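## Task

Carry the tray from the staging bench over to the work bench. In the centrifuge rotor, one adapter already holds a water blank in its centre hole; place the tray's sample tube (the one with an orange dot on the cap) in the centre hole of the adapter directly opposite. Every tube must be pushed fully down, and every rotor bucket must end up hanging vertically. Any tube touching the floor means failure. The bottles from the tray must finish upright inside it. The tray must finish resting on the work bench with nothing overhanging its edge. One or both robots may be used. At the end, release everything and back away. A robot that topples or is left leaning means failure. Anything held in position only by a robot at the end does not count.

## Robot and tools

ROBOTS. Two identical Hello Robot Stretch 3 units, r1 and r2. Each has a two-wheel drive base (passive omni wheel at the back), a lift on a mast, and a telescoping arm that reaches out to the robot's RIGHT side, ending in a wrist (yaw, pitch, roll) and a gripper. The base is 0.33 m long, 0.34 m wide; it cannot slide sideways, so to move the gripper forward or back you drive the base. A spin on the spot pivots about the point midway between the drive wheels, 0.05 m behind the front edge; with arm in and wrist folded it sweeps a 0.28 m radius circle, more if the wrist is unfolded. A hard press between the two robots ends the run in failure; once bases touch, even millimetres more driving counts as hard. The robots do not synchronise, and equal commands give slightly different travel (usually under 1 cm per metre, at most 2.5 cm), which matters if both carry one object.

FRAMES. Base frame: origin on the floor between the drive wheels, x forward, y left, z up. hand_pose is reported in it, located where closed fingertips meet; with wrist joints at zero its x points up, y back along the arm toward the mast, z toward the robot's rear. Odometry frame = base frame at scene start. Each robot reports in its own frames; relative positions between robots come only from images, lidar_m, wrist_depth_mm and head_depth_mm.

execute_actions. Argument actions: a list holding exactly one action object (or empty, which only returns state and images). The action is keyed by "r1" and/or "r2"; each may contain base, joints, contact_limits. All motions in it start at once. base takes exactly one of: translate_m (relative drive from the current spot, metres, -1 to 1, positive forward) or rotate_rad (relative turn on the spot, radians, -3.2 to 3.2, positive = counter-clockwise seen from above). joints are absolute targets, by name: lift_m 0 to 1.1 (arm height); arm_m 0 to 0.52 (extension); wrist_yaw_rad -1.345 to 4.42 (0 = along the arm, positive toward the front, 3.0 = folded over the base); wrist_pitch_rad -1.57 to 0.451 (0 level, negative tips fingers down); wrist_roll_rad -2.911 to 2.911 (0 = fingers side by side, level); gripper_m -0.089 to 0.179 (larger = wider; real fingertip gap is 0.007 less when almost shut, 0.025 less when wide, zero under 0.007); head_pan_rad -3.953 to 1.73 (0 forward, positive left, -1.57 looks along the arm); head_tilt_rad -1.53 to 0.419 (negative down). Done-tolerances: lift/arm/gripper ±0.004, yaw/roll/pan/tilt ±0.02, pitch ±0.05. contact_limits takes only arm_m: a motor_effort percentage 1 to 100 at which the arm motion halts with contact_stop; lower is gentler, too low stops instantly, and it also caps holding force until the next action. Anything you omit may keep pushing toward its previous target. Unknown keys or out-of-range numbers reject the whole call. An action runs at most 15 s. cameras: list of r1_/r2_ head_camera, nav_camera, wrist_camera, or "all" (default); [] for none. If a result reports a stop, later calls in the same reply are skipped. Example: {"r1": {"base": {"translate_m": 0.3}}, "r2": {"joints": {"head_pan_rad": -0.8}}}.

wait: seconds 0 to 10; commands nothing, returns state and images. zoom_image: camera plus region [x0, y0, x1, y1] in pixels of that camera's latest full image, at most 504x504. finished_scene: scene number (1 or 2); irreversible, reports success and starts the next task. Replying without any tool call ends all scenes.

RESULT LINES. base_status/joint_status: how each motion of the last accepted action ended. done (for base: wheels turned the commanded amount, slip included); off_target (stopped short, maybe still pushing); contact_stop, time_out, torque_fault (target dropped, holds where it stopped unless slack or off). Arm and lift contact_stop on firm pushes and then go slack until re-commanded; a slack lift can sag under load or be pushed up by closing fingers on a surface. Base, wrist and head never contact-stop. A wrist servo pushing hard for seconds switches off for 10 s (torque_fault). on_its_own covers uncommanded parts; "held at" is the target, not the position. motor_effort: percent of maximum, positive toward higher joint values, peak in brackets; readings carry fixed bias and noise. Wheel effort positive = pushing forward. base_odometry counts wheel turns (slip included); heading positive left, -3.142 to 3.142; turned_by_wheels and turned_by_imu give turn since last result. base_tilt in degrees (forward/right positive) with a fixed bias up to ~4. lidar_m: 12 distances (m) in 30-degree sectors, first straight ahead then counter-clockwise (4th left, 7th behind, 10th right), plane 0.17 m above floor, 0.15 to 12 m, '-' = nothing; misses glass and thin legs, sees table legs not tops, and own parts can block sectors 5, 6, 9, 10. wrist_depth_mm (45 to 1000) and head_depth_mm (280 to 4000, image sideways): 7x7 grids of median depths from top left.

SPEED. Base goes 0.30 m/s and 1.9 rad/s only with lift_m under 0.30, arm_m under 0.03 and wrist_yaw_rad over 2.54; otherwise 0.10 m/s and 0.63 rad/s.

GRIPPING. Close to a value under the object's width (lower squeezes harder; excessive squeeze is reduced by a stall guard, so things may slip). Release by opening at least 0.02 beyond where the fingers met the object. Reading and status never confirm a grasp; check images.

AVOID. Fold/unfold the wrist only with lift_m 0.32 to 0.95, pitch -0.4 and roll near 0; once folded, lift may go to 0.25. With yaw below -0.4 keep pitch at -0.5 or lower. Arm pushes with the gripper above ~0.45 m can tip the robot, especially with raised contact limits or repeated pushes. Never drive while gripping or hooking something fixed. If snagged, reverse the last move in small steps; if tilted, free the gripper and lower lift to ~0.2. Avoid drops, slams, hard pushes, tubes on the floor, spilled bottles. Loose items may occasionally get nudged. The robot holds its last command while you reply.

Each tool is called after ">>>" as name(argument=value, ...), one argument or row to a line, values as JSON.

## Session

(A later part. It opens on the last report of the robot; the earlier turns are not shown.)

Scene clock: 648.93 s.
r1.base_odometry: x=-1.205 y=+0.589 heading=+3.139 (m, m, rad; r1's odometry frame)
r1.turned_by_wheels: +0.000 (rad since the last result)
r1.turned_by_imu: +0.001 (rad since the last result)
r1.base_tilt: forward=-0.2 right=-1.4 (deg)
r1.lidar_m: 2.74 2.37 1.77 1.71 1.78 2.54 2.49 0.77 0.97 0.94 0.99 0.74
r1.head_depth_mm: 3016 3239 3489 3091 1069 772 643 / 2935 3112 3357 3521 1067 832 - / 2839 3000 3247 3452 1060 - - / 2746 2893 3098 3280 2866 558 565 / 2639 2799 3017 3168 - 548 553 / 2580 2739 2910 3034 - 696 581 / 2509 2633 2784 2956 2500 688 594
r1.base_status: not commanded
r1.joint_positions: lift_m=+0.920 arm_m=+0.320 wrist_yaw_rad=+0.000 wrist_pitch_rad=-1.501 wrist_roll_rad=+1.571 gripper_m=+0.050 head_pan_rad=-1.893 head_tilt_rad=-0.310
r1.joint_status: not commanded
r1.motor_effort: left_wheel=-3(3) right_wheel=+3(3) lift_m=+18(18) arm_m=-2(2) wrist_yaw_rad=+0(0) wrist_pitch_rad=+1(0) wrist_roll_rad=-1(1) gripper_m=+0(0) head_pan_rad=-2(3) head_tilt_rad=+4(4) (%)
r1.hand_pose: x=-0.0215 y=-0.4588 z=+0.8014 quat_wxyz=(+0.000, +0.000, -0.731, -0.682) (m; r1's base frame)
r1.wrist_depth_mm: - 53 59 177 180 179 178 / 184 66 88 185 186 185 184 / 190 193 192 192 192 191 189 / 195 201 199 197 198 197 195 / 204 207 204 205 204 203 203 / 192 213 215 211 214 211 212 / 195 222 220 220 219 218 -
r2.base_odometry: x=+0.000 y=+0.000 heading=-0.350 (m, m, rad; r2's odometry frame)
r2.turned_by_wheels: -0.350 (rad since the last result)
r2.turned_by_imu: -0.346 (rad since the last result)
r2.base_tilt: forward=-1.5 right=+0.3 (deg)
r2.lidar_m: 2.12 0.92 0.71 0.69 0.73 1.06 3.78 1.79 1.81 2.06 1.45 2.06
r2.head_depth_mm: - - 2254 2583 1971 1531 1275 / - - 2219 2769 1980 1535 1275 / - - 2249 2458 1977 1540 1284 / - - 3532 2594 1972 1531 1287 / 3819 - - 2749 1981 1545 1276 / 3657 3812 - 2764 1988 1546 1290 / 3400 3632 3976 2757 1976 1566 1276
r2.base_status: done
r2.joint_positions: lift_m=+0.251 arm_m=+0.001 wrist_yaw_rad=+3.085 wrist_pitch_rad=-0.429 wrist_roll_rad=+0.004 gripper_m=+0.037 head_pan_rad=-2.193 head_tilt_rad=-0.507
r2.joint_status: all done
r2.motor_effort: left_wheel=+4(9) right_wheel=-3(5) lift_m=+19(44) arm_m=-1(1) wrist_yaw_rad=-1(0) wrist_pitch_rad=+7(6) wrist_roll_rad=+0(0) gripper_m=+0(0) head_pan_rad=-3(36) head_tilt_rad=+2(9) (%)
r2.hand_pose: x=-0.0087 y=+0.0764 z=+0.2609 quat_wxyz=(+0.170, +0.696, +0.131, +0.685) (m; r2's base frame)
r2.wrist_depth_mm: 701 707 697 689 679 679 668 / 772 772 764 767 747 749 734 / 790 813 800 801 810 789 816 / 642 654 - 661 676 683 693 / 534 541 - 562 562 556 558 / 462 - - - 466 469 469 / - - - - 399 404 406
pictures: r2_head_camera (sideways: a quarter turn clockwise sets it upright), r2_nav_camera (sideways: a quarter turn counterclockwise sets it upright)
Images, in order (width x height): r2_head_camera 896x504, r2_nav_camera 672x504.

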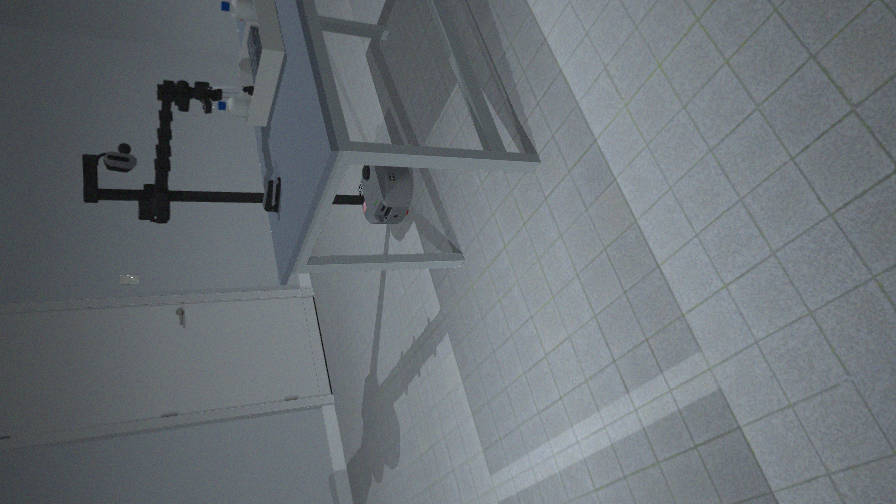

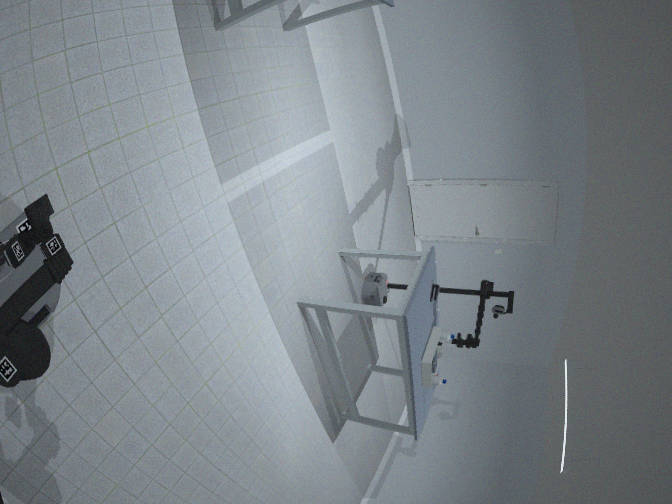

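>>> execute_actions(
  actions=[
    {"r2":{"base":{"rotate_rad":-1.571},"joints":{"head_pan_rad":-0.9,"head_tilt_rad":-0.4}}},
  ],
  cameras=[],
)

>>> execute_actions(
  actions=[
    {"r2":{"base":{"translate_m":0.7}}},
  ],
  cameras=["r2_nav_camera","r2_head_camera"],
)

Scene clock: 658.83 s.
r1.base_odometry: x=-1.205 y=+0.589 heading=+3.139 (m, m, rad; r1's odometry frame)
r1.turned_by_wheels: +0.000 (rad since the last result)
r1.turned_by_imu: +0.001 (rad since the last result)
r1.base_tilt: forward=-0.3 right=-1.4 (deg)
r1.lidar_m: 2.75 2.37 1.77 1.71 1.79 2.55 2.49 0.77 0.97 0.94 0.99 0.74
r1.head_depth_mm: 3033 3248 3510 3123 1069 773 644 / 2907 3130 3368 3582 1065 836 - / 2844 3025 3186 3452 1060 - - / 2734 2936 3104 3295 2845 558 565 / 2645 2856 2994 3169 - 548 554 / 2559 2737 2882 3026 - 693 580 / 2494 2632 2802 2975 2492 687 596
r1.base_status: not commanded
r1.joint_positions: lift_m=+0.920 arm_m=+0.320 wrist_yaw_rad=+0.000 wrist_pitch_rad=-1.501 wrist_roll_rad=+1.571 gripper_m=+0.050 head_pan_rad=-1.893 head_tilt_rad=-0.310
r1.joint_status: not commanded
r1.motor_effort: left_wheel=-3(3) right_wheel=+3(3) lift_m=+18(18) arm_m=-2(2) wrist_yaw_rad=+0(0) wrist_pitch_rad=+0(1) wrist_roll_rad=+0(1) gripper_m=+1(0) head_pan_rad=-3(3) head_tilt_rad=+5(4) (%)
r1.hand_pose: x=-0.0215 y=-0.4588 z=+0.8014 quat_wxyz=(+0.000, +0.000, -0.731, -0.682) (m; r1's base frame)
r1.wrist_depth_mm: - 53 59 177 180 179 178 / 185 65 88 185 186 185 183 / 190 194 193 192 192 190 189 / 194 201 199 197 198 196 196 / 204 207 205 205 204 203 204 / 191 213 215 211 214 211 211 / 195 222 220 220 221 218 -
r2.base_odometry: x=+0.000 y=+0.000 heading=-1.921 (m, m, rad; r2's odometry frame)
r2.turned_by_wheels: -1.571 (rad since the last result)
r2.turned_by_imu: -1.549 (rad since the last result)
r2.base_tilt: forward=-1.4 right=+0.3 (deg)
r2.lidar_m: 2.06 1.45 2.08 2.11 0.91 0.71 0.69 0.73 1.07 3.77 1.79 1.82
r2.head_depth_mm: - - - 3335 2228 1667 1357 / - - - 3121 2260 1708 1354 / - - 2747 3424 2276 1707 1355 / - - 2508 3146 2180 1689 1363 / - - 2523 1981 2164 1705 1375 / - - - 3001 2314 1711 1384 / 4000 - - 3265 2282 1723 1373
r2.base_status: done
r2.joint_positions: lift_m=+0.251 arm_m=+0.001 wrist_yaw_rad=+3.085 wrist_pitch_rad=-0.429 wrist_roll_rad=+0.004 gripper_m=+0.037 head_pan_rad=-0.907 head_tilt_rad=-0.408
r2.joint_status: all done
r2.motor_effort: left_wheel=+4(14) right_wheel=-2(6) lift_m=+19(20) arm_m=-1(1) wrist_yaw_rad=-1(1) wrist_pitch_rad=+6(6) wrist_roll_rad=+0(1) gripper_m=+0(0) head_pan_rad=+3(36) head_tilt_rad=+3(12) (%)
r2.hand_pose: x=-0.0087 y=+0.0764 z=+0.2609 quat_wxyz=(+0.170, +0.696, +0.131, +0.685) (m; r2's base frame)
r2.wrist_depth_mm: 834 - - - - - - / 838 - - - - - - / 781 835 859 854 879 899 896 / 642 654 - 667 677 679 682 / 536 532 - 565 567 551 559 / 463 - - - 469 470 474 / - - - - 403 409 409
pictures: none
No camera images: the call's "cameras" was empty. Leave "cameras" out to get every camera's image.

Scene clock: 662.93 s.
r1.base_odometry: x=-1.205 y=+0.589 heading=+3.139 (m, m, rad; r1's odometry frame)
r1.turned_by_wheels: +0.000 (rad since the last result)
r1.turned_by_imu: +0.001 (rad since the last result)
r1.base_tilt: forward=-0.2 right=-1.5 (deg)
r1.lidar_m: 2.75 2.38 1.77 1.71 1.79 2.54 2.49 0.76 0.97 0.94 0.99 0.74
r1.head_depth_mm: 3028 3289 3512 3676 1066 772 643 / 2928 3136 3372 3503 1064 836 - / 2815 3023 3212 3419 1061 - - / 2758 2889 3104 3301 2875 559 566 / 2663 2805 2980 3164 - 548 552 / 2580 2732 2905 3079 - 692 580 / 2509 2652 2792 3014 2508 689 595
r1.base_status: not commanded
r1.joint_positions: lift_m=+0.920 arm_m=+0.320 wrist_yaw_rad=+0.000 wrist_pitch_rad=-1.501 wrist_roll_rad=+1.571 gripper_m=+0.050 head_pan_rad=-1.893 head_tilt_rad=-0.310
r1.joint_status: not commanded
r1.motor_effort: left_wheel=-3(3) right_wheel=+3(3) lift_m=+18(18) arm_m=-2(2) wrist_yaw_rad=+0(0) wrist_pitch_rad=+1(1) wrist_roll_rad=-1(1) gripper_m=+0(1) head_pan_rad=-3(3) head_tilt_rad=+5(5) (%)
r1.hand_pose: x=-0.0215 y=-0.4588 z=+0.8014 quat_wxyz=(+0.000, +0.000, -0.731, -0.682) (m; r1's base frame)
r1.wrist_depth_mm: - 53 59 177 180 179 178 / 185 66 88 185 186 185 184 / 190 193 192 192 192 191 189 / 194 200 199 197 198 197 196 / 204 207 205 204 204 203 203 / 191 213 215 213 214 210 212 / 196 221 221 219 221 218 -
r2.base_odometry: x=-0.240 y=-0.658 heading=-1.920 (m, m, rad; r2's odometry frame)
r2.turned_by_wheels: +0.000 (rad since the last result)
r2.turned_by_imu: +0.002 (rad since the last result)
r2.base_tilt: forward=-1.5 right=+0.3 (deg)
r2.lidar_m: 3.37 0.82 1.00 4.01 1.84 1.42 1.39 1.48 2.15 1.97 1.39 3.43
r2.head_depth_mm: - - 2677 2785 2141 1668 1353 / - - 2129 1497 1777 1676 1346 / - - - 1789 2286 1699 1366 / - - - 2566 2181 1710 1361 / 3939 - - 3215 2198 1710 1371 / 3587 3794 - 3398 2309 1705 1379 / 3168 3396 3627 3510 2322 1733 1376
r2.base_status: done
r2.joint_positions: lift_m=+0.251 arm_m=+0.001 wrist_yaw_rad=+3.085 wrist_pitch_rad=-0.429 wrist_roll_rad=+0.004 gripper_m=+0.037 head_pan_rad=-0.907 head_tilt_rad=-0.408
r2.joint_status: not commanded
r2.motor_effort: left_wheel=+4(13) right_wheel=-2(4) lift_m=+19(19) arm_m=-2(2) wrist_yaw_rad=+0(1) wrist_pitch_rad=+6(6) wrist_roll_rad=+1(1) gripper_m=+0(0) head_pan_rad=+3(3) head_tilt_rad=+3(3) (%)
r2.hand_pose: x=-0.0087 y=+0.0764 z=+0.2609 quat_wxyz=(+0.170, +0.696, +0.131, +0.685) (m; r2's base frame)
r2.wrist_depth_mm: - - - - - - - / - - - - - - 992 / 810 834 860 857 867 886 900 / 647 648 - 665 667 688 687 / 534 542 - 561 561 552 557 / 464 - - - 464 467 471 / - - - - 401 408 405
pictures: r2_head_camera (sideways: a quarter turn clockwise sets it upright), r2_nav_camera (sideways: a quarter turn counterclockwise sets it upright)
Images, in order (width x height): r2_head_camera 896x504, r2_nav_camera 672x504.

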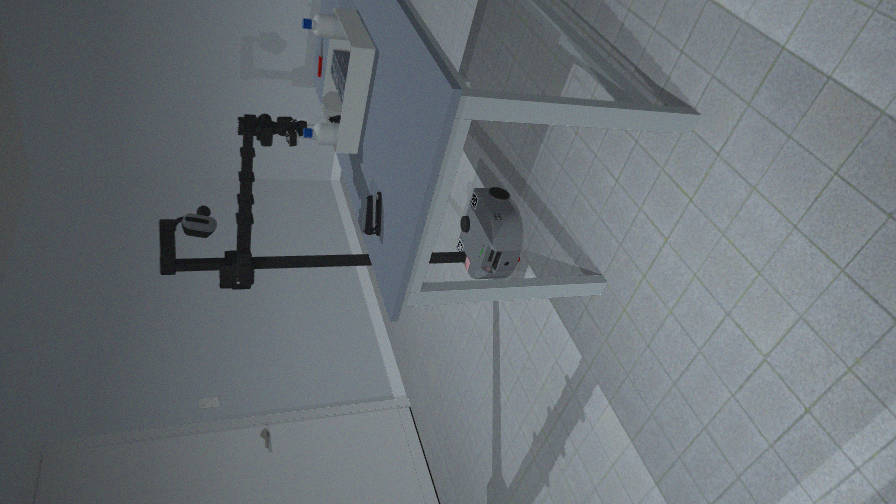

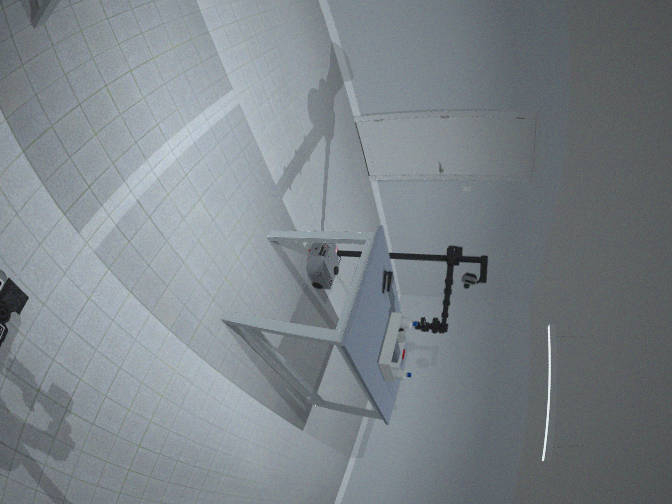

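>>> execute_actions(
  actions=[
    {"r2":{"base":{"translate_m":0.38}}},
  ],
  cameras=[],
)

>>> execute_actions(
  actions=[
    {"r2":{"base":{"rotate_rad":1.571},"joints":{"head_pan_rad":-2.4,"head_tilt_rad":-0.6}}},
  ],
  cameras=["r2_nav_camera","r2_head_camera"],
)

Scene clock: 671.57 s.
r1.base_odometry: x=-1.205 y=+0.589 heading=+3.139 (m, m, rad; r1's odometry frame)
r1.turned_by_wheels: +0.000 (rad since the last result)
r1.turned_by_imu: +0.001 (rad since the last result)
r1.base_tilt: forward=-0.2 right=-1.4 (deg)
r1.lidar_m: 2.75 2.37 1.78 1.71 1.79 2.54 2.49 0.77 0.97 0.94 0.99 0.74
r1.head_depth_mm: 3019 3229 3529 3657 1064 771 643 / 2915 3115 3381 3578 1064 835 - / 2833 3012 3211 3421 1063 - - / 2738 2916 3098 3322 2818 557 565 / 2640 2806 3001 3139 - 548 552 / 2593 2723 2903 3030 - 695 581 / 2485 2632 2803 2976 2497 687 595
r1.base_status: not commanded
r1.joint_positions: lift_m=+0.920 arm_m=+0.320 wrist_yaw_rad=+0.000 wrist_pitch_rad=-1.501 wrist_roll_rad=+1.571 gripper_m=+0.050 head_pan_rad=-1.893 head_tilt_rad=-0.310
r1.joint_status: not commanded
r1.motor_effort: left_wheel=-3(3) right_wheel=+3(3) lift_m=+18(18) arm_m=-2(2) wrist_yaw_rad=+0(0) wrist_pitch_rad=+1(1) wrist_roll_rad=+0(1) gripper_m=+1(0) head_pan_rad=-2(2) head_tilt_rad=+5(5) (%)
r1.hand_pose: x=-0.0215 y=-0.4588 z=+0.8014 quat_wxyz=(+0.000, +0.000, -0.731, -0.682) (m; r1's base frame)
r1.wrist_depth_mm: - 53 59 177 180 179 178 / 184 66 88 185 185 185 184 / 189 194 192 191 192 191 189 / 195 200 199 198 197 197 195 / 205 207 204 205 204 203 203 / 192 214 215 212 214 210 213 / 195 221 220 220 219 217 -
r2.base_odometry: x=-0.370 y=-1.015 heading=-1.920 (m, m, rad; r2's odometry frame)
r2.turned_by_wheels: +0.000 (rad since the last result)
r2.turned_by_imu: +0.001 (rad since the last result)
r2.base_tilt: forward=-1.5 right=+0.3 (deg)
r2.lidar_m: 2.99 1.02 0.54 1.51 2.33 1.80 1.77 1.88 2.73 1.29 1.56 3.04
r2.head_depth_mm: - - 2161 1503 2243 1689 1348 / - - - 1616 2247 1714 1342 / - - - 1708 2061 1683 1372 / 3815 - - 3437 2290 1704 1361 / 3412 3688 3874 3372 2271 1691 1361 / 3150 3288 3472 3494 2313 1734 1376 / 2890 3007 3189 3252 2322 1717 1374
r2.base_status: done
r2.joint_positions: lift_m=+0.251 arm_m=+0.001 wrist_yaw_rad=+3.085 wrist_pitch_rad=-0.429 wrist_roll_rad=+0.004 gripper_m=+0.037 head_pan_rad=-0.907 head_tilt_rad=-0.408
r2.joint_status: not commanded
r2.motor_effort: left_wheel=+4(14) right_wheel=-2(4) lift_m=+20(19) arm_m=-1(2) wrist_yaw_rad=-1(0) wrist_pitch_rad=+6(6) wrist_roll_rad=+0(1) gripper_m=+0(1) head_pan_rad=+3(3) head_tilt_rad=+3(2) (%)
r2.hand_pose: x=-0.0087 y=+0.0764 z=+0.2609 quat_wxyz=(+0.170, +0.696, +0.131, +0.685) (m; r2's base frame)
r2.wrist_depth_mm: - - - - - - - / - - - - - 530 - / 825 840 850 879 863 604 894 / 639 648 - 679 680 652 684 / 529 531 - 558 567 556 563 / 464 - - - 467 468 476 / - - - - 400 405 412
pictures: none
No camera images: the call's "cameras" was empty. Leave "cameras" out to get every camera's image.

Scene clock: 673.77 s.
r1.base_odometry: x=-1.205 y=+0.589 heading=+3.139 (m, m, rad; r1's odometry frame)
r1.turned_by_wheels: +0.000 (rad since the last result)
r1.turned_by_imu: +0.001 (rad since the last result)
r1.base_tilt: forward=-0.2 right=-1.3 (deg)
r1.lidar_m: 2.75 2.37 1.77 1.71 1.78 2.55 2.49 0.76 0.97 0.94 0.99 0.74
r1.head_depth_mm: 3048 3234 3484 3650 1066 772 644 / 2916 3123 3315 3531 1066 832 - / 2851 3024 3225 3459 1062 - - / 2733 2921 3084 3325 2822 557 566 / 2647 2814 2997 3166 - 548 554 / 2578 2715 2903 3074 - 694 582 / 2490 2624 2813 2997 2514 686 593
r1.base_status: not commanded
r1.joint_positions: lift_m=+0.920 arm_m=+0.320 wrist_yaw_rad=+0.000 wrist_pitch_rad=-1.501 wrist_roll_rad=+1.571 gripper_m=+0.050 head_pan_rad=-1.893 head_tilt_rad=-0.310
r1.joint_status: not commanded
r1.motor_effort: left_wheel=-3(3) right_wheel=+3(3) lift_m=+18(18) arm_m=-2(2) wrist_yaw_rad=+0(0) wrist_pitch_rad=+1(1) wrist_roll_rad=+0(1) gripper_m=+0(1) head_pan_rad=-3(3) head_tilt_rad=+5(5) (%)
r1.hand_pose: x=-0.0215 y=-0.4588 z=+0.8014 quat_wxyz=(+0.000, +0.000, -0.731, -0.682) (m; r1's base frame)
r1.wrist_depth_mm: - 53 59 178 180 179 178 / 184 65 88 184 185 184 183 / 190 193 192 192 192 190 189 / 194 200 198 198 198 196 196 / 204 207 205 206 203 203 204 / 191 214 214 212 214 211 212 / 195 222 221 220 220 218 -
r2.base_odometry: x=-0.370 y=-1.015 heading=-0.349 (m, m, rad; r2's odometry frame)
r2.turned_by_wheels: +1.571 (rad since the last result)
r2.turned_by_imu: +1.548 (rad since the last result)
r2.base_tilt: forward=-1.5 right=+0.2 (deg)
r2.lidar_m: 1.48 2.34 1.81 1.77 1.88 2.73 1.29 1.56 3.05 2.98 1.02 0.54
r2.head_depth_mm: - - 1497 2348 1792 1433 1209 / 3894 - 1626 2256 1776 1448 1213 / 3803 - 3238 2256 1780 1444 1208 / 3503 3875 3445 2368 1808 1458 1214 / 3199 3523 3510 2376 1813 1453 1220 / 2966 3181 3274 2391 1813 1455 1225 / 2679 2922 3077 2390 1799 1454 1222
r2.base_status: done
r2.joint_positions: lift_m=+0.251 arm_m=+0.001 wrist_yaw_rad=+3.085 wrist_pitch_rad=-0.429 wrist_roll_rad=+0.004 gripper_m=+0.037 head_pan_rad=-2.393 head_tilt_rad=-0.594
r2.joint_status: all done
r2.motor_effort: left_wheel=-5(12) right_wheel=+3(7) lift_m=+19(20) arm_m=-2(2) wrist_yaw_rad=-1(0) wrist_pitch_rad=+6(6) wrist_roll_rad=+0(0) gripper_m=+0(0) head_pan_rad=-3(36) head_tilt_rad=-2(14) (%)
r2.hand_pose: x=-0.0087 y=+0.0764 z=+0.2609 quat_wxyz=(+0.170, +0.696, +0.131, +0.685) (m; r2's base frame)
r2.wrist_depth_mm: - - - - - - - / - - - - - - - / 828 849 860 860 872 869 886 / 639 649 - 666 671 681 687 / 533 539 - 572 560 559 560 / 459 - - - 463 469 473 / - - - - 402 406 407
pictures: r2_head_camera (sideways: a quarter turn clockwise sets it upright), r2_nav_camera (sideways: a quarter turn counterclockwise sets it upright)
Images, in order (width x height): r2_head_camera 896x504, r2_nav_camera 672x504.

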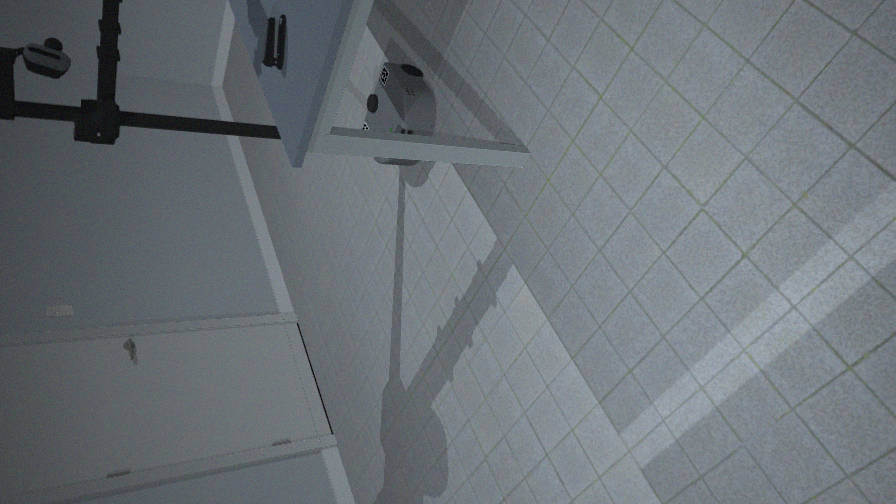

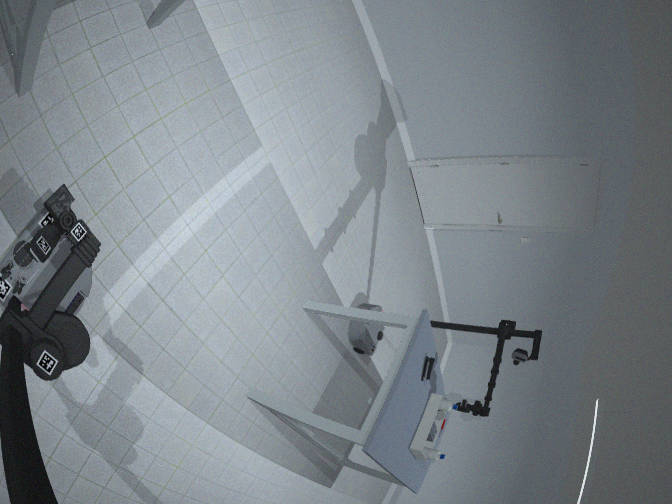

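>>> execute_actions(
  actions=[
    {"r2":{"base":{"translate_m":-0.9},"joints":{"head_pan_rad":-1.9}}},
  ],
  cameras=["r2_nav_camera"],
)

Scene clock: 684.73 s.
r1.base_odometry: x=-1.205 y=+0.589 heading=+3.139 (m, m, rad; r1's odometry frame)
r1.turned_by_wheels: +0.000 (rad since the last result)
r1.turned_by_imu: +0.002 (rad since the last result)
r1.base_tilt: forward=-0.2 right=-1.4 (deg)
r1.lidar_m: 2.75 2.37 1.78 1.71 1.79 2.54 2.49 0.76 0.97 0.94 0.99 0.74
r1.head_depth_mm: 3034 3240 3396 3599 1068 769 644 / 2937 3133 3347 3570 1063 836 - / 2796 3035 3205 3472 1061 - - / 2747 2914 3091 3272 2854 558 564 / 2673 2823 3003 3166 - 548 553 / 2571 2717 2882 3025 - 693 581 / 2500 2652 2803 2981 2515 688 593
r1.base_status: not commanded
r1.joint_positions: lift_m=+0.920 arm_m=+0.320 wrist_yaw_rad=+0.000 wrist_pitch_rad=-1.501 wrist_roll_rad=+1.571 gripper_m=+0.050 head_pan_rad=-1.893 head_tilt_rad=-0.310
r1.joint_status: not commanded
r1.motor_effort: left_wheel=-3(3) right_wheel=+3(3) lift_m=+18(18) arm_m=-2(2) wrist_yaw_rad=+0(0) wrist_pitch_rad=+0(0) wrist_roll_rad=-1(0) gripper_m=+0(0) head_pan_rad=-3(2) head_tilt_rad=+5(5) (%)
r1.hand_pose: x=-0.0215 y=-0.4588 z=+0.8014 quat_wxyz=(+0.000, +0.000, -0.731, -0.682) (m; r1's base frame)
r1.wrist_depth_mm: - 53 59 177 180 179 178 / 184 65 88 185 185 185 184 / 189 193 192 192 191 190 189 / 194 200 199 198 198 196 196 / 204 207 204 205 205 203 203 / 192 214 215 211 216 209 212 / 196 222 220 220 219 218 -
r2.base_odometry: x=-1.215 y=-0.706 heading=-0.350 (m, m, rad; r2's odometry frame)
r2.turned_by_wheels: +0.000 (rad since the last result)
r2.turned_by_imu: -0.003 (rad since the last result)
r2.base_tilt: forward=-1.5 right=+0.3 (deg)
r2.lidar_m: 1.38 2.43 1.88 1.84 1.95 2.83 0.63 0.41 0.91 2.93 3.11 1.60
r2.head_depth_mm: 2779 3091 3342 964 734 1360 1209 / 2703 3028 3217 969 1615 1446 1216 / 2605 2885 3117 1101 1623 1416 1217 / 2531 2767 3102 2360 1801 1449 1216 / 2463 2726 3001 2392 1811 1453 1215 / 2430 2707 2921 2384 1796 1471 1220 / 2350 2575 2912 2400 1802 1456 1222
r2.base_status: done
r2.joint_positions: lift_m=+0.251 arm_m=+0.001 wrist_yaw_rad=+3.085 wrist_pitch_rad=-0.429 wrist_roll_rad=+0.004 gripper_m=+0.037 head_pan_rad=-1.907 head_tilt_rad=-0.594
r2.joint_status: all done
r2.motor_effort: left_wheel=-4(15) right_wheel=+3(5) lift_m=+20(19) arm_m=-2(2) wrist_yaw_rad=+0(0) wrist_pitch_rad=+6(6) wrist_roll_rad=+1(0) gripper_m=+0(0) head_pan_rad=+3(29) head_tilt_rad=-1(3) (%)
r2.hand_pose: x=-0.0087 y=+0.0764 z=+0.2609 quat_wxyz=(+0.170, +0.696, +0.131, +0.685) (m; r2's base frame)
r2.wrist_depth_mm: - - - - - - - / - - - - - - - / 827 820 833 851 883 878 908 / 646 650 - 666 669 687 696 / 526 539 - 562 560 559 561 / 466 - - - 467 471 477 / - - - - 404 407 406
pictures: r2_nav_camera (sideways: a quarter turn counterclockwise sets it upright)
Images, in order (width x height): r2_nav_camera 672x504.

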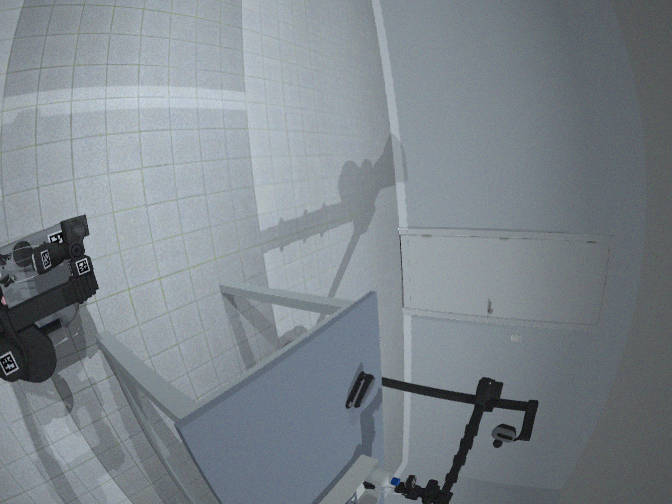

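>>> execute_actions(
  actions=[
    {"r2":{"base":{"rotate_rad":-0.40}}},
  ],
  cameras=[],
)

>>> execute_actions(
  actions=[
    {"r2":{"base":{"translate_m":-0.3}}},
  ],
  cameras=[],
)

>>> execute_actions(
  actions=[
    {"r2":{"base":{"rotate_rad":0.325}}},
  ],
  cameras=[],
)

>>> execute_actions(
  actions=[
    {"r2":{"base":{"translate_m":-0.75},"joints":{"head_pan_rad":-1.6,"head_tilt_rad":-0.7}}},
  ],
  cameras=["r2_nav_camera","r2_head_camera"],
)

Scene clock: 698.53 s.
r1.base_odometry: x=-1.205 y=+0.589 heading=+3.139 (m, m, rad; r1's odometry frame)
r1.turned_by_wheels: +0.000 (rad since the last result)
r1.turned_by_imu: +0.001 (rad since the last result)
r1.base_tilt: forward=-0.3 right=-1.5 (deg)
r1.lidar_m: 2.76 2.37 1.78 1.71 1.79 2.54 2.50 0.77 0.97 0.94 0.99 0.74
r1.head_depth_mm: 3022 3266 3488 3638 1067 772 644 / 2938 3110 3343 3521 1062 834 - / 2799 3011 3259 3423 1063 - - / 2742 2895 3093 3252 2847 557 566 / 2663 2812 2978 3196 - 549 552 / 2575 2719 2914 3072 - 694 581 / 2494 2650 2796 2972 2515 688 594
r1.base_status: not commanded
r1.joint_positions: lift_m=+0.920 arm_m=+0.320 wrist_yaw_rad=+0.000 wrist_pitch_rad=-1.501 wrist_roll_rad=+1.571 gripper_m=+0.050 head_pan_rad=-1.893 head_tilt_rad=-0.310
r1.joint_status: not commanded
r1.motor_effort: left_wheel=-3(3) right_wheel=+3(3) lift_m=+18(18) arm_m=-2(2) wrist_yaw_rad=+0(0) wrist_pitch_rad=+1(1) wrist_roll_rad=-1(0) gripper_m=+0(0) head_pan_rad=-2(2) head_tilt_rad=+4(6) (%)
r1.hand_pose: x=-0.0215 y=-0.4588 z=+0.8014 quat_wxyz=(+0.000, +0.000, -0.731, -0.682) (m; r1's base frame)
r1.wrist_depth_mm: - 53 59 177 180 179 178 / 185 65 88 184 185 185 184 / 190 194 192 192 192 191 189 / 194 201 199 198 198 197 195 / 203 207 204 204 204 203 203 / 192 213 216 211 214 210 212 / 196 222 221 219 220 217 -
r2.base_odometry: x=-1.215 y=-0.706 heading=-0.749 (m, m, rad; r2's odometry frame)
r2.turned_by_wheels: -0.400 (rad since the last result)
r2.turned_by_imu: -0.394 (rad since the last result)
r2.base_tilt: forward=-1.5 right=+0.2 (deg)
r2.lidar_m: 1.38 4.15 2.21 1.84 1.84 2.06 3.33 0.44 0.42 0.92 2.92 3.27
r2.head_depth_mm: 3928 1199 1262 962 733 609 1136 / 3756 - 1324 963 735 611 741 / 3434 3869 3430 965 738 1364 1212 / 2975 3384 3237 974 793 1457 1203 / 2976 3216 3387 978 1692 1416 1214 / 2730 2944 3128 1087 1706 1459 1223 / 2565 2771 3051 2390 1820 1451 1224
r2.base_status: done
r2.joint_positions: lift_m=+0.251 arm_m=+0.001 wrist_yaw_rad=+3.085 wrist_pitch_rad=-0.429 wrist_roll_rad=+0.004 gripper_m=+0.037 head_pan_rad=-1.907 head_tilt_rad=-0.594
r2.joint_status: not commanded
r2.motor_effort: left_wheel=+4(13) right_wheel=-2(5) lift_m=+20(20) arm_m=-2(2) wrist_yaw_rad=+0(2) wrist_pitch_rad=+6(6) wrist_roll_rad=+1(0) gripper_m=+0(0) head_pan_rad=+3(3) head_tilt_rad=-2(2) (%)
r2.hand_pose: x=-0.0087 y=+0.0764 z=+0.2609 quat_wxyz=(+0.170, +0.696, +0.131, +0.685) (m; r2's base frame)
r2.wrist_depth_mm: - - - - - - - / - - - - - - - / 835 840 855 862 868 874 908 / 647 650 - 676 668 677 690 / 530 532 - 567 561 549 567 / 461 - - - 466 470 476 / - - - - 403 410 411
pictures: none
No camera images: the call's "cameras" was empty. Leave "cameras" out to get every camera's image.

Scene clock: 701.27 s.
r1.base_odometry: x=-1.205 y=+0.589 heading=+3.139 (m, m, rad; r1's odometry frame)
r1.turned_by_wheels: +0.000 (rad since the last result)
r1.turned_by_imu: +0.001 (rad since the last result)
r1.base_tilt: forward=-0.3 right=-1.4 (deg)
r1.lidar_m: 2.75 2.36 1.77 1.70 1.78 2.54 2.49 0.77 0.97 0.94 0.99 0.74
r1.head_depth_mm: 3032 3221 3480 3679 1066 772 644 / 2930 3076 3322 3562 1062 834 - / 2844 2993 3246 3430 1062 - - / 2751 2900 3070 3317 2849 557 565 / 2634 2801 3022 3165 - 549 554 / 2572 2771 2895 3016 - 695 582 / 2503 2631 2820 2940 2490 686 595
r1.base_status: not commanded
r1.joint_positions: lift_m=+0.920 arm_m=+0.320 wrist_yaw_rad=+0.000 wrist_pitch_rad=-1.501 wrist_roll_rad=+1.571 gripper_m=+0.050 head_pan_rad=-1.893 head_tilt_rad=-0.310
r1.joint_status: not commanded
r1.motor_effort: left_wheel=-3(3) right_wheel=+3(3) lift_m=+18(18) arm_m=-2(2) wrist_yaw_rad=-1(0) wrist_pitch_rad=+0(1) wrist_roll_rad=+0(1) gripper_m=+0(0) head_pan_rad=-2(3) head_tilt_rad=+5(5) (%)
r1.hand_pose: x=-0.0215 y=-0.4588 z=+0.8014 quat_wxyz=(+0.000, +0.000, -0.731, -0.682) (m; r1's base frame)
r1.wrist_depth_mm: - 53 59 177 181 179 178 / 184 65 88 185 186 185 183 / 190 193 191 192 192 190 189 / 194 200 199 197 198 197 196 / 204 207 205 204 203 203 203 / 192 213 214 212 214 211 212 / 195 221 221 220 221 217 -
r2.base_odometry: x=-1.435 y=-0.502 heading=-0.749 (m, m, rad; r2's odometry frame)
r2.turned_by_wheels: +0.000 (rad since the last result)
r2.turned_by_imu: -0.001 (rad since the last result)
r2.base_tilt: forward=-1.5 right=+0.2 (deg)
r2.lidar_m: 1.69 3.96 2.09 1.74 1.74 1.95 3.16 0.68 0.36 0.30 3.01 3.37
r2.head_depth_mm: 3536 3823 1397 921 763 1454 1181 / 3886 - 1309 919 738 1369 1133 / 3562 1121 1175 968 736 614 1217 / 3307 3591 3404 976 741 596 1162 / 3008 3302 3430 979 742 599 525 / 2627 1504 3172 941 746 600 503 / 2631 2856 3090 963 749 602 1169
r2.base_status: done
r2.joint_positions: lift_m=+0.251 arm_m=+0.001 wrist_yaw_rad=+3.085 wrist_pitch_rad=-0.429 wrist_roll_rad=+0.004 gripper_m=+0.037 head_pan_rad=-1.907 head_tilt_rad=-0.594
r2.joint_status: not commanded
r2.motor_effort: left_wheel=+4(9) right_wheel=-2(6) lift_m=+20(20) arm_m=-2(2) wrist_yaw_rad=+0(1) wrist_pitch_rad=+6(6) wrist_roll_rad=+0(0) gripper_m=+0(0) head_pan_rad=+3(3) head_tilt_rad=-2(2) (%)
r2.hand_pose: x=-0.0087 y=+0.0764 z=+0.2609 quat_wxyz=(+0.170, +0.696, +0.131, +0.685) (m; r2's base frame)
r2.wrist_depth_mm: - - - - - - - / - - - - - - - / 835 825 853 855 876 880 893 / 651 656 - 663 682 675 693 / 529 539 - 565 561 551 563 / 462 - - - 464 471 475 / - - - - 399 404 405
pictures: none
No camera images: the call's "cameras" was empty. Leave "cameras" out to get every camera's image.

Scene clock: 702.63 s.
r1.base_odometry: x=-1.205 y=+0.589 heading=+3.139 (m, m, rad; r1's odometry frame)
r1.turned_by_wheels: +0.000 (rad since the last result)
r1.turned_by_imu: +0.000 (rad since the last result)
r1.base_tilt: forward=-0.2 right=-1.3 (deg)
r1.lidar_m: 2.75 2.37 1.77 1.71 1.79 2.55 2.50 0.77 0.97 0.94 0.99 0.74
r1.head_depth_mm: 3021 3195 3504 3670 1067 773 643 / 2896 3087 3306 3532 1064 833 - / 2831 3017 3222 3433 1064 - - / 2722 2870 3082 3308 2857 559 565 / 2689 2813 3011 3189 - 548 553 / 2582 2714 2898 3072 - 694 579 / 2488 2631 2779 2959 2500 686 593
r1.base_status: not commanded
r1.joint_positions: lift_m=+0.920 arm_m=+0.320 wrist_yaw_rad=+0.000 wrist_pitch_rad=-1.501 wrist_roll_rad=+1.571 gripper_m=+0.050 head_pan_rad=-1.893 head_tilt_rad=-0.310
r1.joint_status: not commanded
r1.motor_effort: left_wheel=-3(3) right_wheel=+3(3) lift_m=+19(18) arm_m=-2(2) wrist_yaw_rad=+0(0) wrist_pitch_rad=+1(0) wrist_roll_rad=-1(0) gripper_m=+0(0) head_pan_rad=-3(2) head_tilt_rad=+4(5) (%)
r1.hand_pose: x=-0.0215 y=-0.4588 z=+0.8014 quat_wxyz=(+0.000, +0.000, -0.731, -0.682) (m; r1's base frame)
r1.wrist_depth_mm: - 53 59 177 181 179 178 / 184 66 88 185 186 185 183 / 189 193 193 191 191 190 189 / 194 200 198 198 198 197 195 / 204 207 205 204 205 204 203 / 192 213 215 212 215 211 212 / 196 222 222 220 220 218 -
r2.base_odometry: x=-1.435 y=-0.502 heading=-0.424 (m, m, rad; r2's odometry frame)
r2.turned_by_wheels: +0.325 (rad since the last result)
r2.turned_by_imu: +0.320 (rad since the last result)
r2.base_tilt: forward=-1.5 right=+0.3 (deg)
r2.lidar_m: 1.68 2.47 1.81 1.74 1.81 2.46 1.19 0.43 0.30 0.31 3.12 1.91
r2.head_depth_mm: 3057 3414 3204 963 737 592 1187 / 2824 3234 3385 966 738 594 1159 / 2704 1497 3214 967 740 595 535 / 2700 2952 3153 972 736 595 512 / 2601 2899 3021 979 747 631 1169 / 2507 2776 3023 1070 1684 1451 1215 / 2448 2693 2943 2405 1813 1467 1221
r2.base_status: done
r2.joint_positions: lift_m=+0.251 arm_m=+0.001 wrist_yaw_rad=+3.085 wrist_pitch_rad=-0.429 wrist_roll_rad=+0.004 gripper_m=+0.037 head_pan_rad=-1.907 head_tilt_rad=-0.594
r2.joint_status: not commanded
r2.motor_effort: left_wheel=-5(12) right_wheel=+3(7) lift_m=+20(20) arm_m=-2(2) wrist_yaw_rad=-1(1) wrist_pitch_rad=+6(6) wrist_roll_rad=+1(0) gripper_m=+0(0) head_pan_rad=+3(3) head_tilt_rad=-2(2) (%)
r2.hand_pose: x=-0.0087 y=+0.0764 z=+0.2609 quat_wxyz=(+0.170, +0.696, +0.131, +0.685) (m; r2's base frame)
r2.wrist_depth_mm: - - - - - - - / - - - - - - - / 831 852 844 854 864 881 884 / 642 648 - 667 678 689 689 / 522 536 - 567 557 552 566 / 463 - - - 468 466 470 / - - - - 400 404 404
pictures: none
No camera images: the call's "cameras" was empty. Leave "cameras" out to get every camera's image.

Scene clock: 706.90 s.
r1.base_odometry: x=-1.205 y=+0.589 heading=+3.139 (m, m, rad; r1's odometry frame)
r1.turned_by_wheels: +0.000 (rad since the last result)
r1.turned_by_imu: +0.001 (rad since the last result)
r1.base_tilt: forward=-0.2 right=-1.5 (deg)
r1.lidar_m: 2.75 2.37 1.77 1.71 1.79 2.55 2.49 0.77 0.97 0.94 0.99 0.73
r1.head_depth_mm: 3032 3248 3481 3727 1067 771 643 / 2922 3126 3371 3549 1064 833 - / 2840 2998 3219 3437 1065 - - / 2743 2893 3110 3294 2833 558 565 / 2652 2815 3010 3196 - 548 554 / 2555 2676 2911 3057 - 695 581 / 2477 2613 2759 2945 1472 687 595
r1.base_status: not commanded
r1.joint_positions: lift_m=+0.920 arm_m=+0.320 wrist_yaw_rad=+0.000 wrist_pitch_rad=-1.501 wrist_roll_rad=+1.571 gripper_m=+0.050 head_pan_rad=-1.893 head_tilt_rad=-0.310
r1.joint_status: not commanded
r1.motor_effort: left_wheel=-3(3) right_wheel=+3(3) lift_m=+18(18) arm_m=-2(2) wrist_yaw_rad=+0(0) wrist_pitch_rad=+1(1) wrist_roll_rad=-1(1) gripper_m=+0(1) head_pan_rad=-3(2) head_tilt_rad=+5(6) (%)
r1.hand_pose: x=-0.0215 y=-0.4588 z=+0.8014 quat_wxyz=(+0.000, +0.000, -0.731, -0.682) (m; r1's base frame)
r1.wrist_depth_mm: - 53 59 177 180 179 177 / 184 65 88 184 186 185 183 / 190 193 192 191 192 191 189 / 194 200 199 197 198 196 196 / 204 207 205 204 204 203 203 / 192 213 215 212 215 211 212 / 195 221 221 220 220 217 -
r2.base_odometry: x=-2.118 y=-0.193 heading=-0.425 (m, m, rad; r2's odometry frame)
r2.turned_by_wheels: +0.000 (rad since the last result)
r2.turned_by_imu: -0.002 (rad since the last result)
r2.base_tilt: forward=-1.5 right=+0.2 (deg)
r2.lidar_m: 2.42 2.48 1.80 1.74 1.80 2.45 2.84 0.43 0.32 0.30 0.31 0.43
r2.head_depth_mm: 2596 2877 2759 840 651 555 1138 / 2628 2944 2778 610 632 556 1137 / 2546 2877 2799 790 634 556 1140 / 2501 735 917 830 636 557 1119 / 1102 2836 1090 780 640 557 1121 / 2473 2855 2820 849 674 558 1128 / 2491 2829 2794 853 675 560 1124
r2.base_status: done
r2.joint_positions: lift_m=+0.251 arm_m=+0.001 wrist_yaw_rad=+3.085 wrist_pitch_rad=-0.429 wrist_roll_rad=+0.004 gripper_m=+0.037 head_pan_rad=-1.607 head_tilt_rad=-0.691
r2.joint_status: all done
r2.motor_effort: left_wheel=-4(14) right_wheel=+3(5) lift_m=+20(20) arm_m=-2(2) wrist_yaw_rad=-1(1) wrist_pitch_rad=+6(6) wrist_roll_rad=+0(1) gripper_m=+0(0) head_pan_rad=+3(23) head_tilt_rad=-4(12) (%)
r2.hand_pose: x=-0.0087 y=+0.0764 z=+0.2609 quat_wxyz=(+0.170, +0.696, +0.131, +0.685) (m; r2's base frame)
r2.wrist_depth_mm: - - - - - - - / - - - - - - - / 827 830 849 849 873 883 892 / 650 650 - 666 673 681 693 / 532 536 - 559 556 558 564 / 461 - - - 465 469 468 / - - - - 405 407 409
pictures: r2_head_camera (sideways: a quarter turn clockwise sets it upright), r2_nav_camera (sideways: a quarter turn counterclockwise sets it upright)
Images, in order (width x height): r2_head_camera 896x504, r2_nav_camera 672x504.

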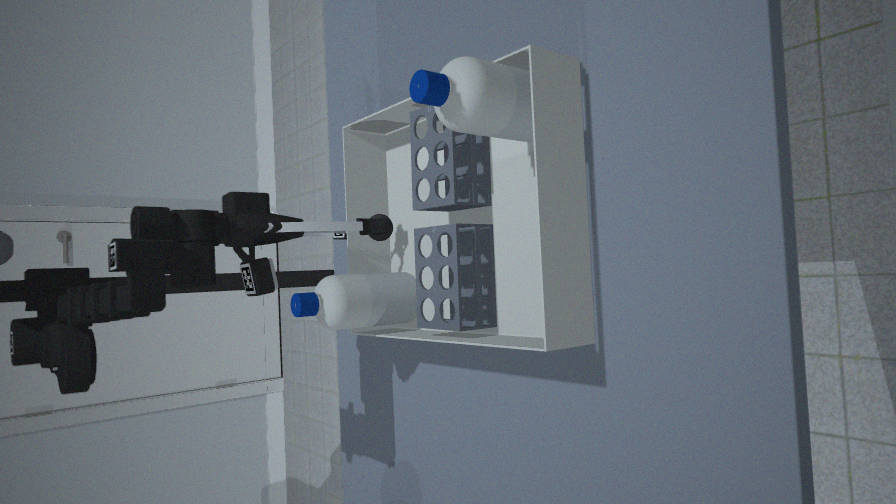

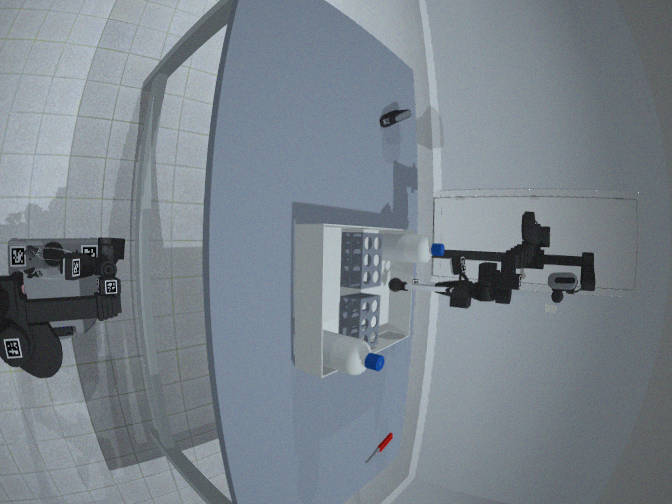

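>>> execute_actions(
  actions=[
    {"r2":{"joints":{"lift_m":0.94,"wrist_pitch_rad":-0.4}}},
  ],
  cameras=[],
)

>>> execute_actions(
  actions=[
    {"r2":{"joints":{"wrist_yaw_rad":0,"gripper_m":0.07}}},
  ],
  cameras=[],
)

>>> execute_actions(
  actions=[
    {"r2":{"joints":{"lift_m":1.1,"wrist_pitch_rad":-1.5,"wrist_roll_rad":1.57,"arm_m":0.32}}},
  ],
  cameras=["r2_head_camera","r2_wrist_camera"],
)

Scene clock: 720.97 s.
r1.base_odometry: x=-1.205 y=+0.589 heading=+3.139 (m, m, rad; r1's odometry frame)
r1.turned_by_wheels: +0.000 (rad since the last result)
r1.turned_by_imu: +0.002 (rad since the last result)
r1.base_tilt: forward=-0.2 right=-1.4 (deg)
r1.lidar_m: 2.75 2.37 1.77 1.71 1.79 2.54 2.50 0.76 0.97 0.94 0.99 0.73
r1.head_depth_mm: 3048 3248 3556 3680 1067 769 646 / 2965 3119 3319 3530 1065 834 - / 2792 3025 3210 3450 1057 - - / 2733 2951 3136 3283 2855 558 566 / 2669 2839 2977 3203 - 549 555 / 2574 2679 2847 3021 - 696 581 / 2475 2578 1257 2907 2508 686 594
r1.base_status: not commanded
r1.joint_positions: lift_m=+0.920 arm_m=+0.320 wrist_yaw_rad=+0.000 wrist_pitch_rad=-1.501 wrist_roll_rad=+1.571 gripper_m=+0.050 head_pan_rad=-1.893 head_tilt_rad=-0.310
r1.joint_status: not commanded
r1.motor_effort: left_wheel=-3(3) right_wheel=+3(3) lift_m=+18(18) arm_m=-2(2) wrist_yaw_rad=+0(0) wrist_pitch_rad=+1(1) wrist_roll_rad=-1(1) gripper_m=+1(1) head_pan_rad=-2(3) head_tilt_rad=+6(5) (%)
r1.hand_pose: x=-0.0215 y=-0.4588 z=+0.8014 quat_wxyz=(+0.000, +0.000, -0.731, -0.682) (m; r1's base frame)
r1.wrist_depth_mm: - 53 59 178 180 179 178 / 184 65 88 185 186 185 183 / 189 194 193 191 191 190 189 / 195 200 199 198 198 197 195 / 204 207 205 204 204 203 203 / 191 214 214 211 215 209 211 / 195 221 222 220 220 218 -
r2.base_odometry: x=-2.118 y=-0.193 heading=-0.425 (m, m, rad; r2's odometry frame)
r2.turned_by_wheels: +0.000 (rad since the last result)
r2.turned_by_imu: +0.000 (rad since the last result)
r2.base_tilt: forward=-1.5 right=+0.2 (deg)
r2.lidar_m: 2.42 2.47 1.80 1.73 1.80 2.46 2.84 0.43 0.32 0.30 0.32 0.43
r2.head_depth_mm: 2582 2944 2740 856 - - 1139 / 2562 2940 2744 621 - - 1146 / 2591 2900 2770 790 632 - - / 2500 735 916 830 645 - 1128 / 1105 2817 1086 778 684 - 1142 / 2475 2838 2791 847 674 576 1129 / 2515 2840 2853 852 677 559 1124
r2.base_status: not commanded
r2.joint_positions: lift_m=+0.939 arm_m=+0.001 wrist_yaw_rad=+3.085 wrist_pitch_rad=-0.421 wrist_roll_rad=+0.004 gripper_m=+0.037 head_pan_rad=-1.607 head_tilt_rad=-0.691
r2.joint_status: all done
r2.motor_effort: left_wheel=-4(4) right_wheel=+3(3) lift_m=+63(69) arm_m=-2(2) wrist_yaw_rad=-1(1) wrist_pitch_rad=+10(12) wrist_roll_rad=+0(1) gripper_m=+0(0) head_pan_rad=+3(2) head_tilt_rad=-3(3) (%)
r2.hand_pose: x=-0.0087 y=+0.0773 z=+0.9512 quat_wxyz=(+0.168, +0.696, +0.128, +0.686) (m; r2's base frame)
r2.wrist_depth_mm: - - - - - - - / - - - - - - - / - - - - - - - / - - - - - - - / - - - - - - - / - - - - - - - / - - - - - - -
pictures: none
No camera images: the call's "cameras" was empty. Leave "cameras" out to get every camera's image.

Scene clock: 723.50 s.
r1.base_odometry: x=-1.205 y=+0.589 heading=+3.139 (m, m, rad; r1's odometry frame)
r1.turned_by_wheels: +0.000 (rad since the last result)
r1.turned_by_imu: +0.001 (rad since the last result)
r1.base_tilt: forward=-0.3 right=-1.5 (deg)
r1.lidar_m: 2.76 2.37 1.77 1.71 1.79 2.54 2.49 0.77 0.97 0.94 0.99 0.73
r1.head_depth_mm: 3034 3214 3519 3693 1071 773 645 / 2893 3113 3359 3511 1063 833 - / 2867 3034 3283 3463 1065 - - / 2715 2910 3075 3326 2846 558 565 / 2645 2844 2977 3183 - 549 554 / 2559 2683 2901 3020 - 692 581 / 2495 2593 1252 2927 2479 688 596
r1.base_status: not commanded
r1.joint_positions: lift_m=+0.920 arm_m=+0.320 wrist_yaw_rad=+0.000 wrist_pitch_rad=-1.501 wrist_roll_rad=+1.571 gripper_m=+0.050 head_pan_rad=-1.893 head_tilt_rad=-0.310
r1.joint_status: not commanded
r1.motor_effort: left_wheel=-3(3) right_wheel=+3(3) lift_m=+18(18) arm_m=-2(2) wrist_yaw_rad=+0(0) wrist_pitch_rad=+0(1) wrist_roll_rad=-1(1) gripper_m=+0(1) head_pan_rad=-3(2) head_tilt_rad=+4(5) (%)
r1.hand_pose: x=-0.0215 y=-0.4588 z=+0.8014 quat_wxyz=(+0.000, +0.000, -0.731, -0.682) (m; r1's base frame)
r1.wrist_depth_mm: - 53 59 177 180 179 177 / 185 66 88 185 185 183 183 / 190 193 191 192 191 190 188 / 194 200 199 198 197 196 196 / 204 207 204 204 204 203 203 / 192 214 215 211 214 210 211 / 195 222 221 220 219 217 -
r2.base_odometry: x=-2.118 y=-0.193 heading=-0.425 (m, m, rad; r2's odometry frame)
r2.turned_by_wheels: +0.000 (rad since the last result)
r2.turned_by_imu: +0.000 (rad since the last result)
r2.base_tilt: forward=-1.5 right=+0.3 (deg)
r2.lidar_m: 2.43 2.47 1.80 1.74 1.80 2.46 2.84 0.43 0.32 0.30 0.32 0.43
r2.head_depth_mm: 2582 2955 2754 854 - - - / 2588 2923 2769 620 - - - / 2593 2854 2815 800 - - - / 2511 736 915 870 - - 1119 / 1102 2839 1087 778 637 558 1119 / 2475 2835 2793 846 675 559 1116 / 2543 2767 2766 849 675 560 1121
r2.base_status: not commanded
r2.joint_positions: lift_m=+0.939 arm_m=+0.001 wrist_yaw_rad=+0.002 wrist_pitch_rad=-0.421 wrist_roll_rad=+0.004 gripper_m=+0.070 head_pan_rad=-1.607 head_tilt_rad=-0.691
r2.joint_status: all done
r2.motor_effort: left_wheel=-5(5) right_wheel=+3(3) lift_m=+63(63) arm_m=-2(2) wrist_yaw_rad=-3(4) wrist_pitch_rad=+10(10) wrist_roll_rad=+1(1) gripper_m=+0(80) head_pan_rad=+3(3) head_tilt_rad=-2(3) (%)
r2.hand_pose: x=-0.0210 y=-0.3703 z=+0.9512 quat_wxyz=(+0.690, +0.149, -0.692, -0.148) (m; r2's base frame)
r2.wrist_depth_mm: - - - 548 - - - / - - - 637 - - - / 652 691 650 600 636 717 728 / 521 526 502 490 476 300 559 / 430 436 452 435 412 325 455 / 362 365 344 332 344 337 384 / 315 320 322 324 325 328 330
pictures: none
No camera images: the call's "cameras" was empty. Leave "cameras" out to get every camera's image.

Scene clock: 727.07 s.
r1.base_odometry: x=-1.205 y=+0.589 heading=+3.139 (m, m, rad; r1's odometry frame)
r1.turned_by_wheels: +0.000 (rad since the last result)
r1.turned_by_imu: +0.001 (rad since the last result)
r1.base_tilt: forward=-0.4 right=-1.3 (deg)
r1.lidar_m: 2.75 2.38 1.78 1.71 1.79 2.54 2.49 0.77 0.97 0.94 0.99 0.74
r1.head_depth_mm: 3047 3253 3503 3659 1071 772 644 / 2914 3091 3347 3533 1066 834 - / 2820 3044 3225 3440 1062 - - / 2743 2913 3142 3318 2857 557 566 / 2647 2828 3002 3195 - 548 553 / 2580 2687 765 3022 - 693 580 / 2482 2556 2679 2949 2513 686 593
r1.base_status: not commanded
r1.joint_positions: lift_m=+0.920 arm_m=+0.320 wrist_yaw_rad=+0.000 wrist_pitch_rad=-1.501 wrist_roll_rad=+1.571 gripper_m=+0.050 head_pan_rad=-1.893 head_tilt_rad=-0.310
r1.joint_status: not commanded
r1.motor_effort: left_wheel=-3(3) right_wheel=+3(3) lift_m=+18(18) arm_m=-2(2) wrist_yaw_rad=+1(0) wrist_pitch_rad=+1(0) wrist_roll_rad=-1(1) gripper_m=-1(1) head_pan_rad=-2(2) head_tilt_rad=+4(5) (%)
r1.hand_pose: x=-0.0215 y=-0.4588 z=+0.8014 quat_wxyz=(+0.000, +0.000, -0.731, -0.682) (m; r1's base frame)
r1.wrist_depth_mm: - 53 59 177 180 180 178 / 185 66 88 185 187 184 184 / 190 193 192 192 192 190 189 / 193 200 198 198 198 197 196 / 204 207 204 204 205 203 203 / 192 214 215 212 215 211 212 / 196 221 221 220 220 217 -
r2.base_odometry: x=-2.118 y=-0.193 heading=-0.425 (m, m, rad; r2's odometry frame)
r2.turned_by_wheels: +0.000 (rad since the last result)
r2.turned_by_imu: +0.000 (rad since the last result)
r2.base_tilt: forward=-1.5 right=+0.3 (deg)
r2.lidar_m: 2.42 2.48 1.81 1.74 1.80 2.45 2.84 0.43 0.32 0.30 0.32 0.43
r2.head_depth_mm: 2588 2946 2751 840 650 555 1134 / 2591 2838 2752 610 633 557 1128 / - 2757 2808 787 632 556 1145 / - - 895 806 634 558 1114 / 1101 2801 1092 777 640 557 1118 / 2457 2865 2747 852 671 559 1121 / 2528 2799 2827 849 676 561 1124
r2.base_status: not commanded
r2.joint_positions: lift_m=+1.099 arm_m=+0.320 wrist_yaw_rad=+0.000 wrist_pitch_rad=-1.492 wrist_roll_rad=+1.566 gripper_m=+0.070 head_pan_rad=-1.607 head_tilt_rad=-0.691
r2.joint_status: all done
r2.motor_effort: left_wheel=-4(5) right_wheel=+3(3) lift_m=+63(64) arm_m=+3(4) wrist_yaw_rad=-1(2) wrist_pitch_rad=-4(10) wrist_roll_rad=+2(3) gripper_m=+0(0) head_pan_rad=+3(3) head_tilt_rad=-3(2) (%)
r2.hand_pose: x=-0.0215 y=-0.4605 z=+0.9799 quat_wxyz=(+0.002, +0.002, -0.734, -0.679) (m; r2's base frame)
r2.wrist_depth_mm: 371 306 352 326 345 340 - / 383 317 366 360 354 349 - / 398 380 380 371 366 357 - / 386 362 391 383 375 372 - / 369 354 405 397 388 391 - / 449 434 426 413 405 - - / 461 452 439 423 418 - -
pictures: r2_head_camera (sideways: a quarter turn clockwise sets it upright), r2_wrist_camera
Images, in order (width x height): r2_head_camera 896x504, r2_wrist_camera 644x364.

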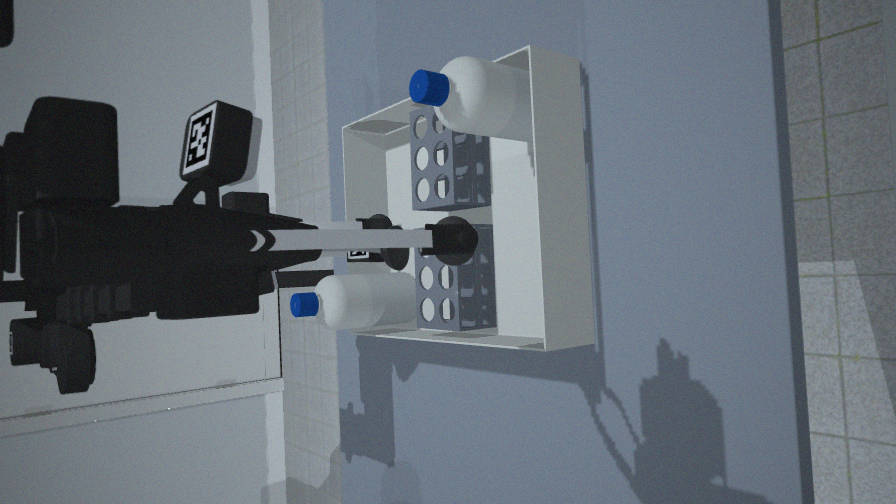

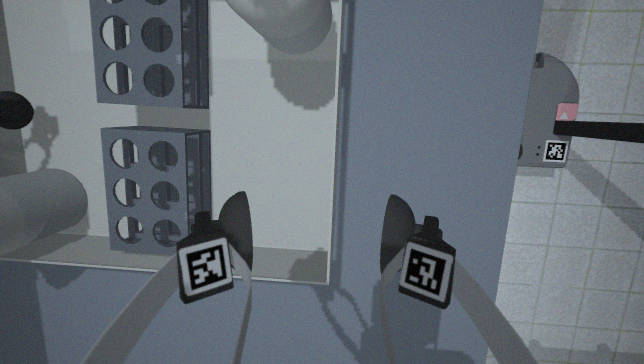

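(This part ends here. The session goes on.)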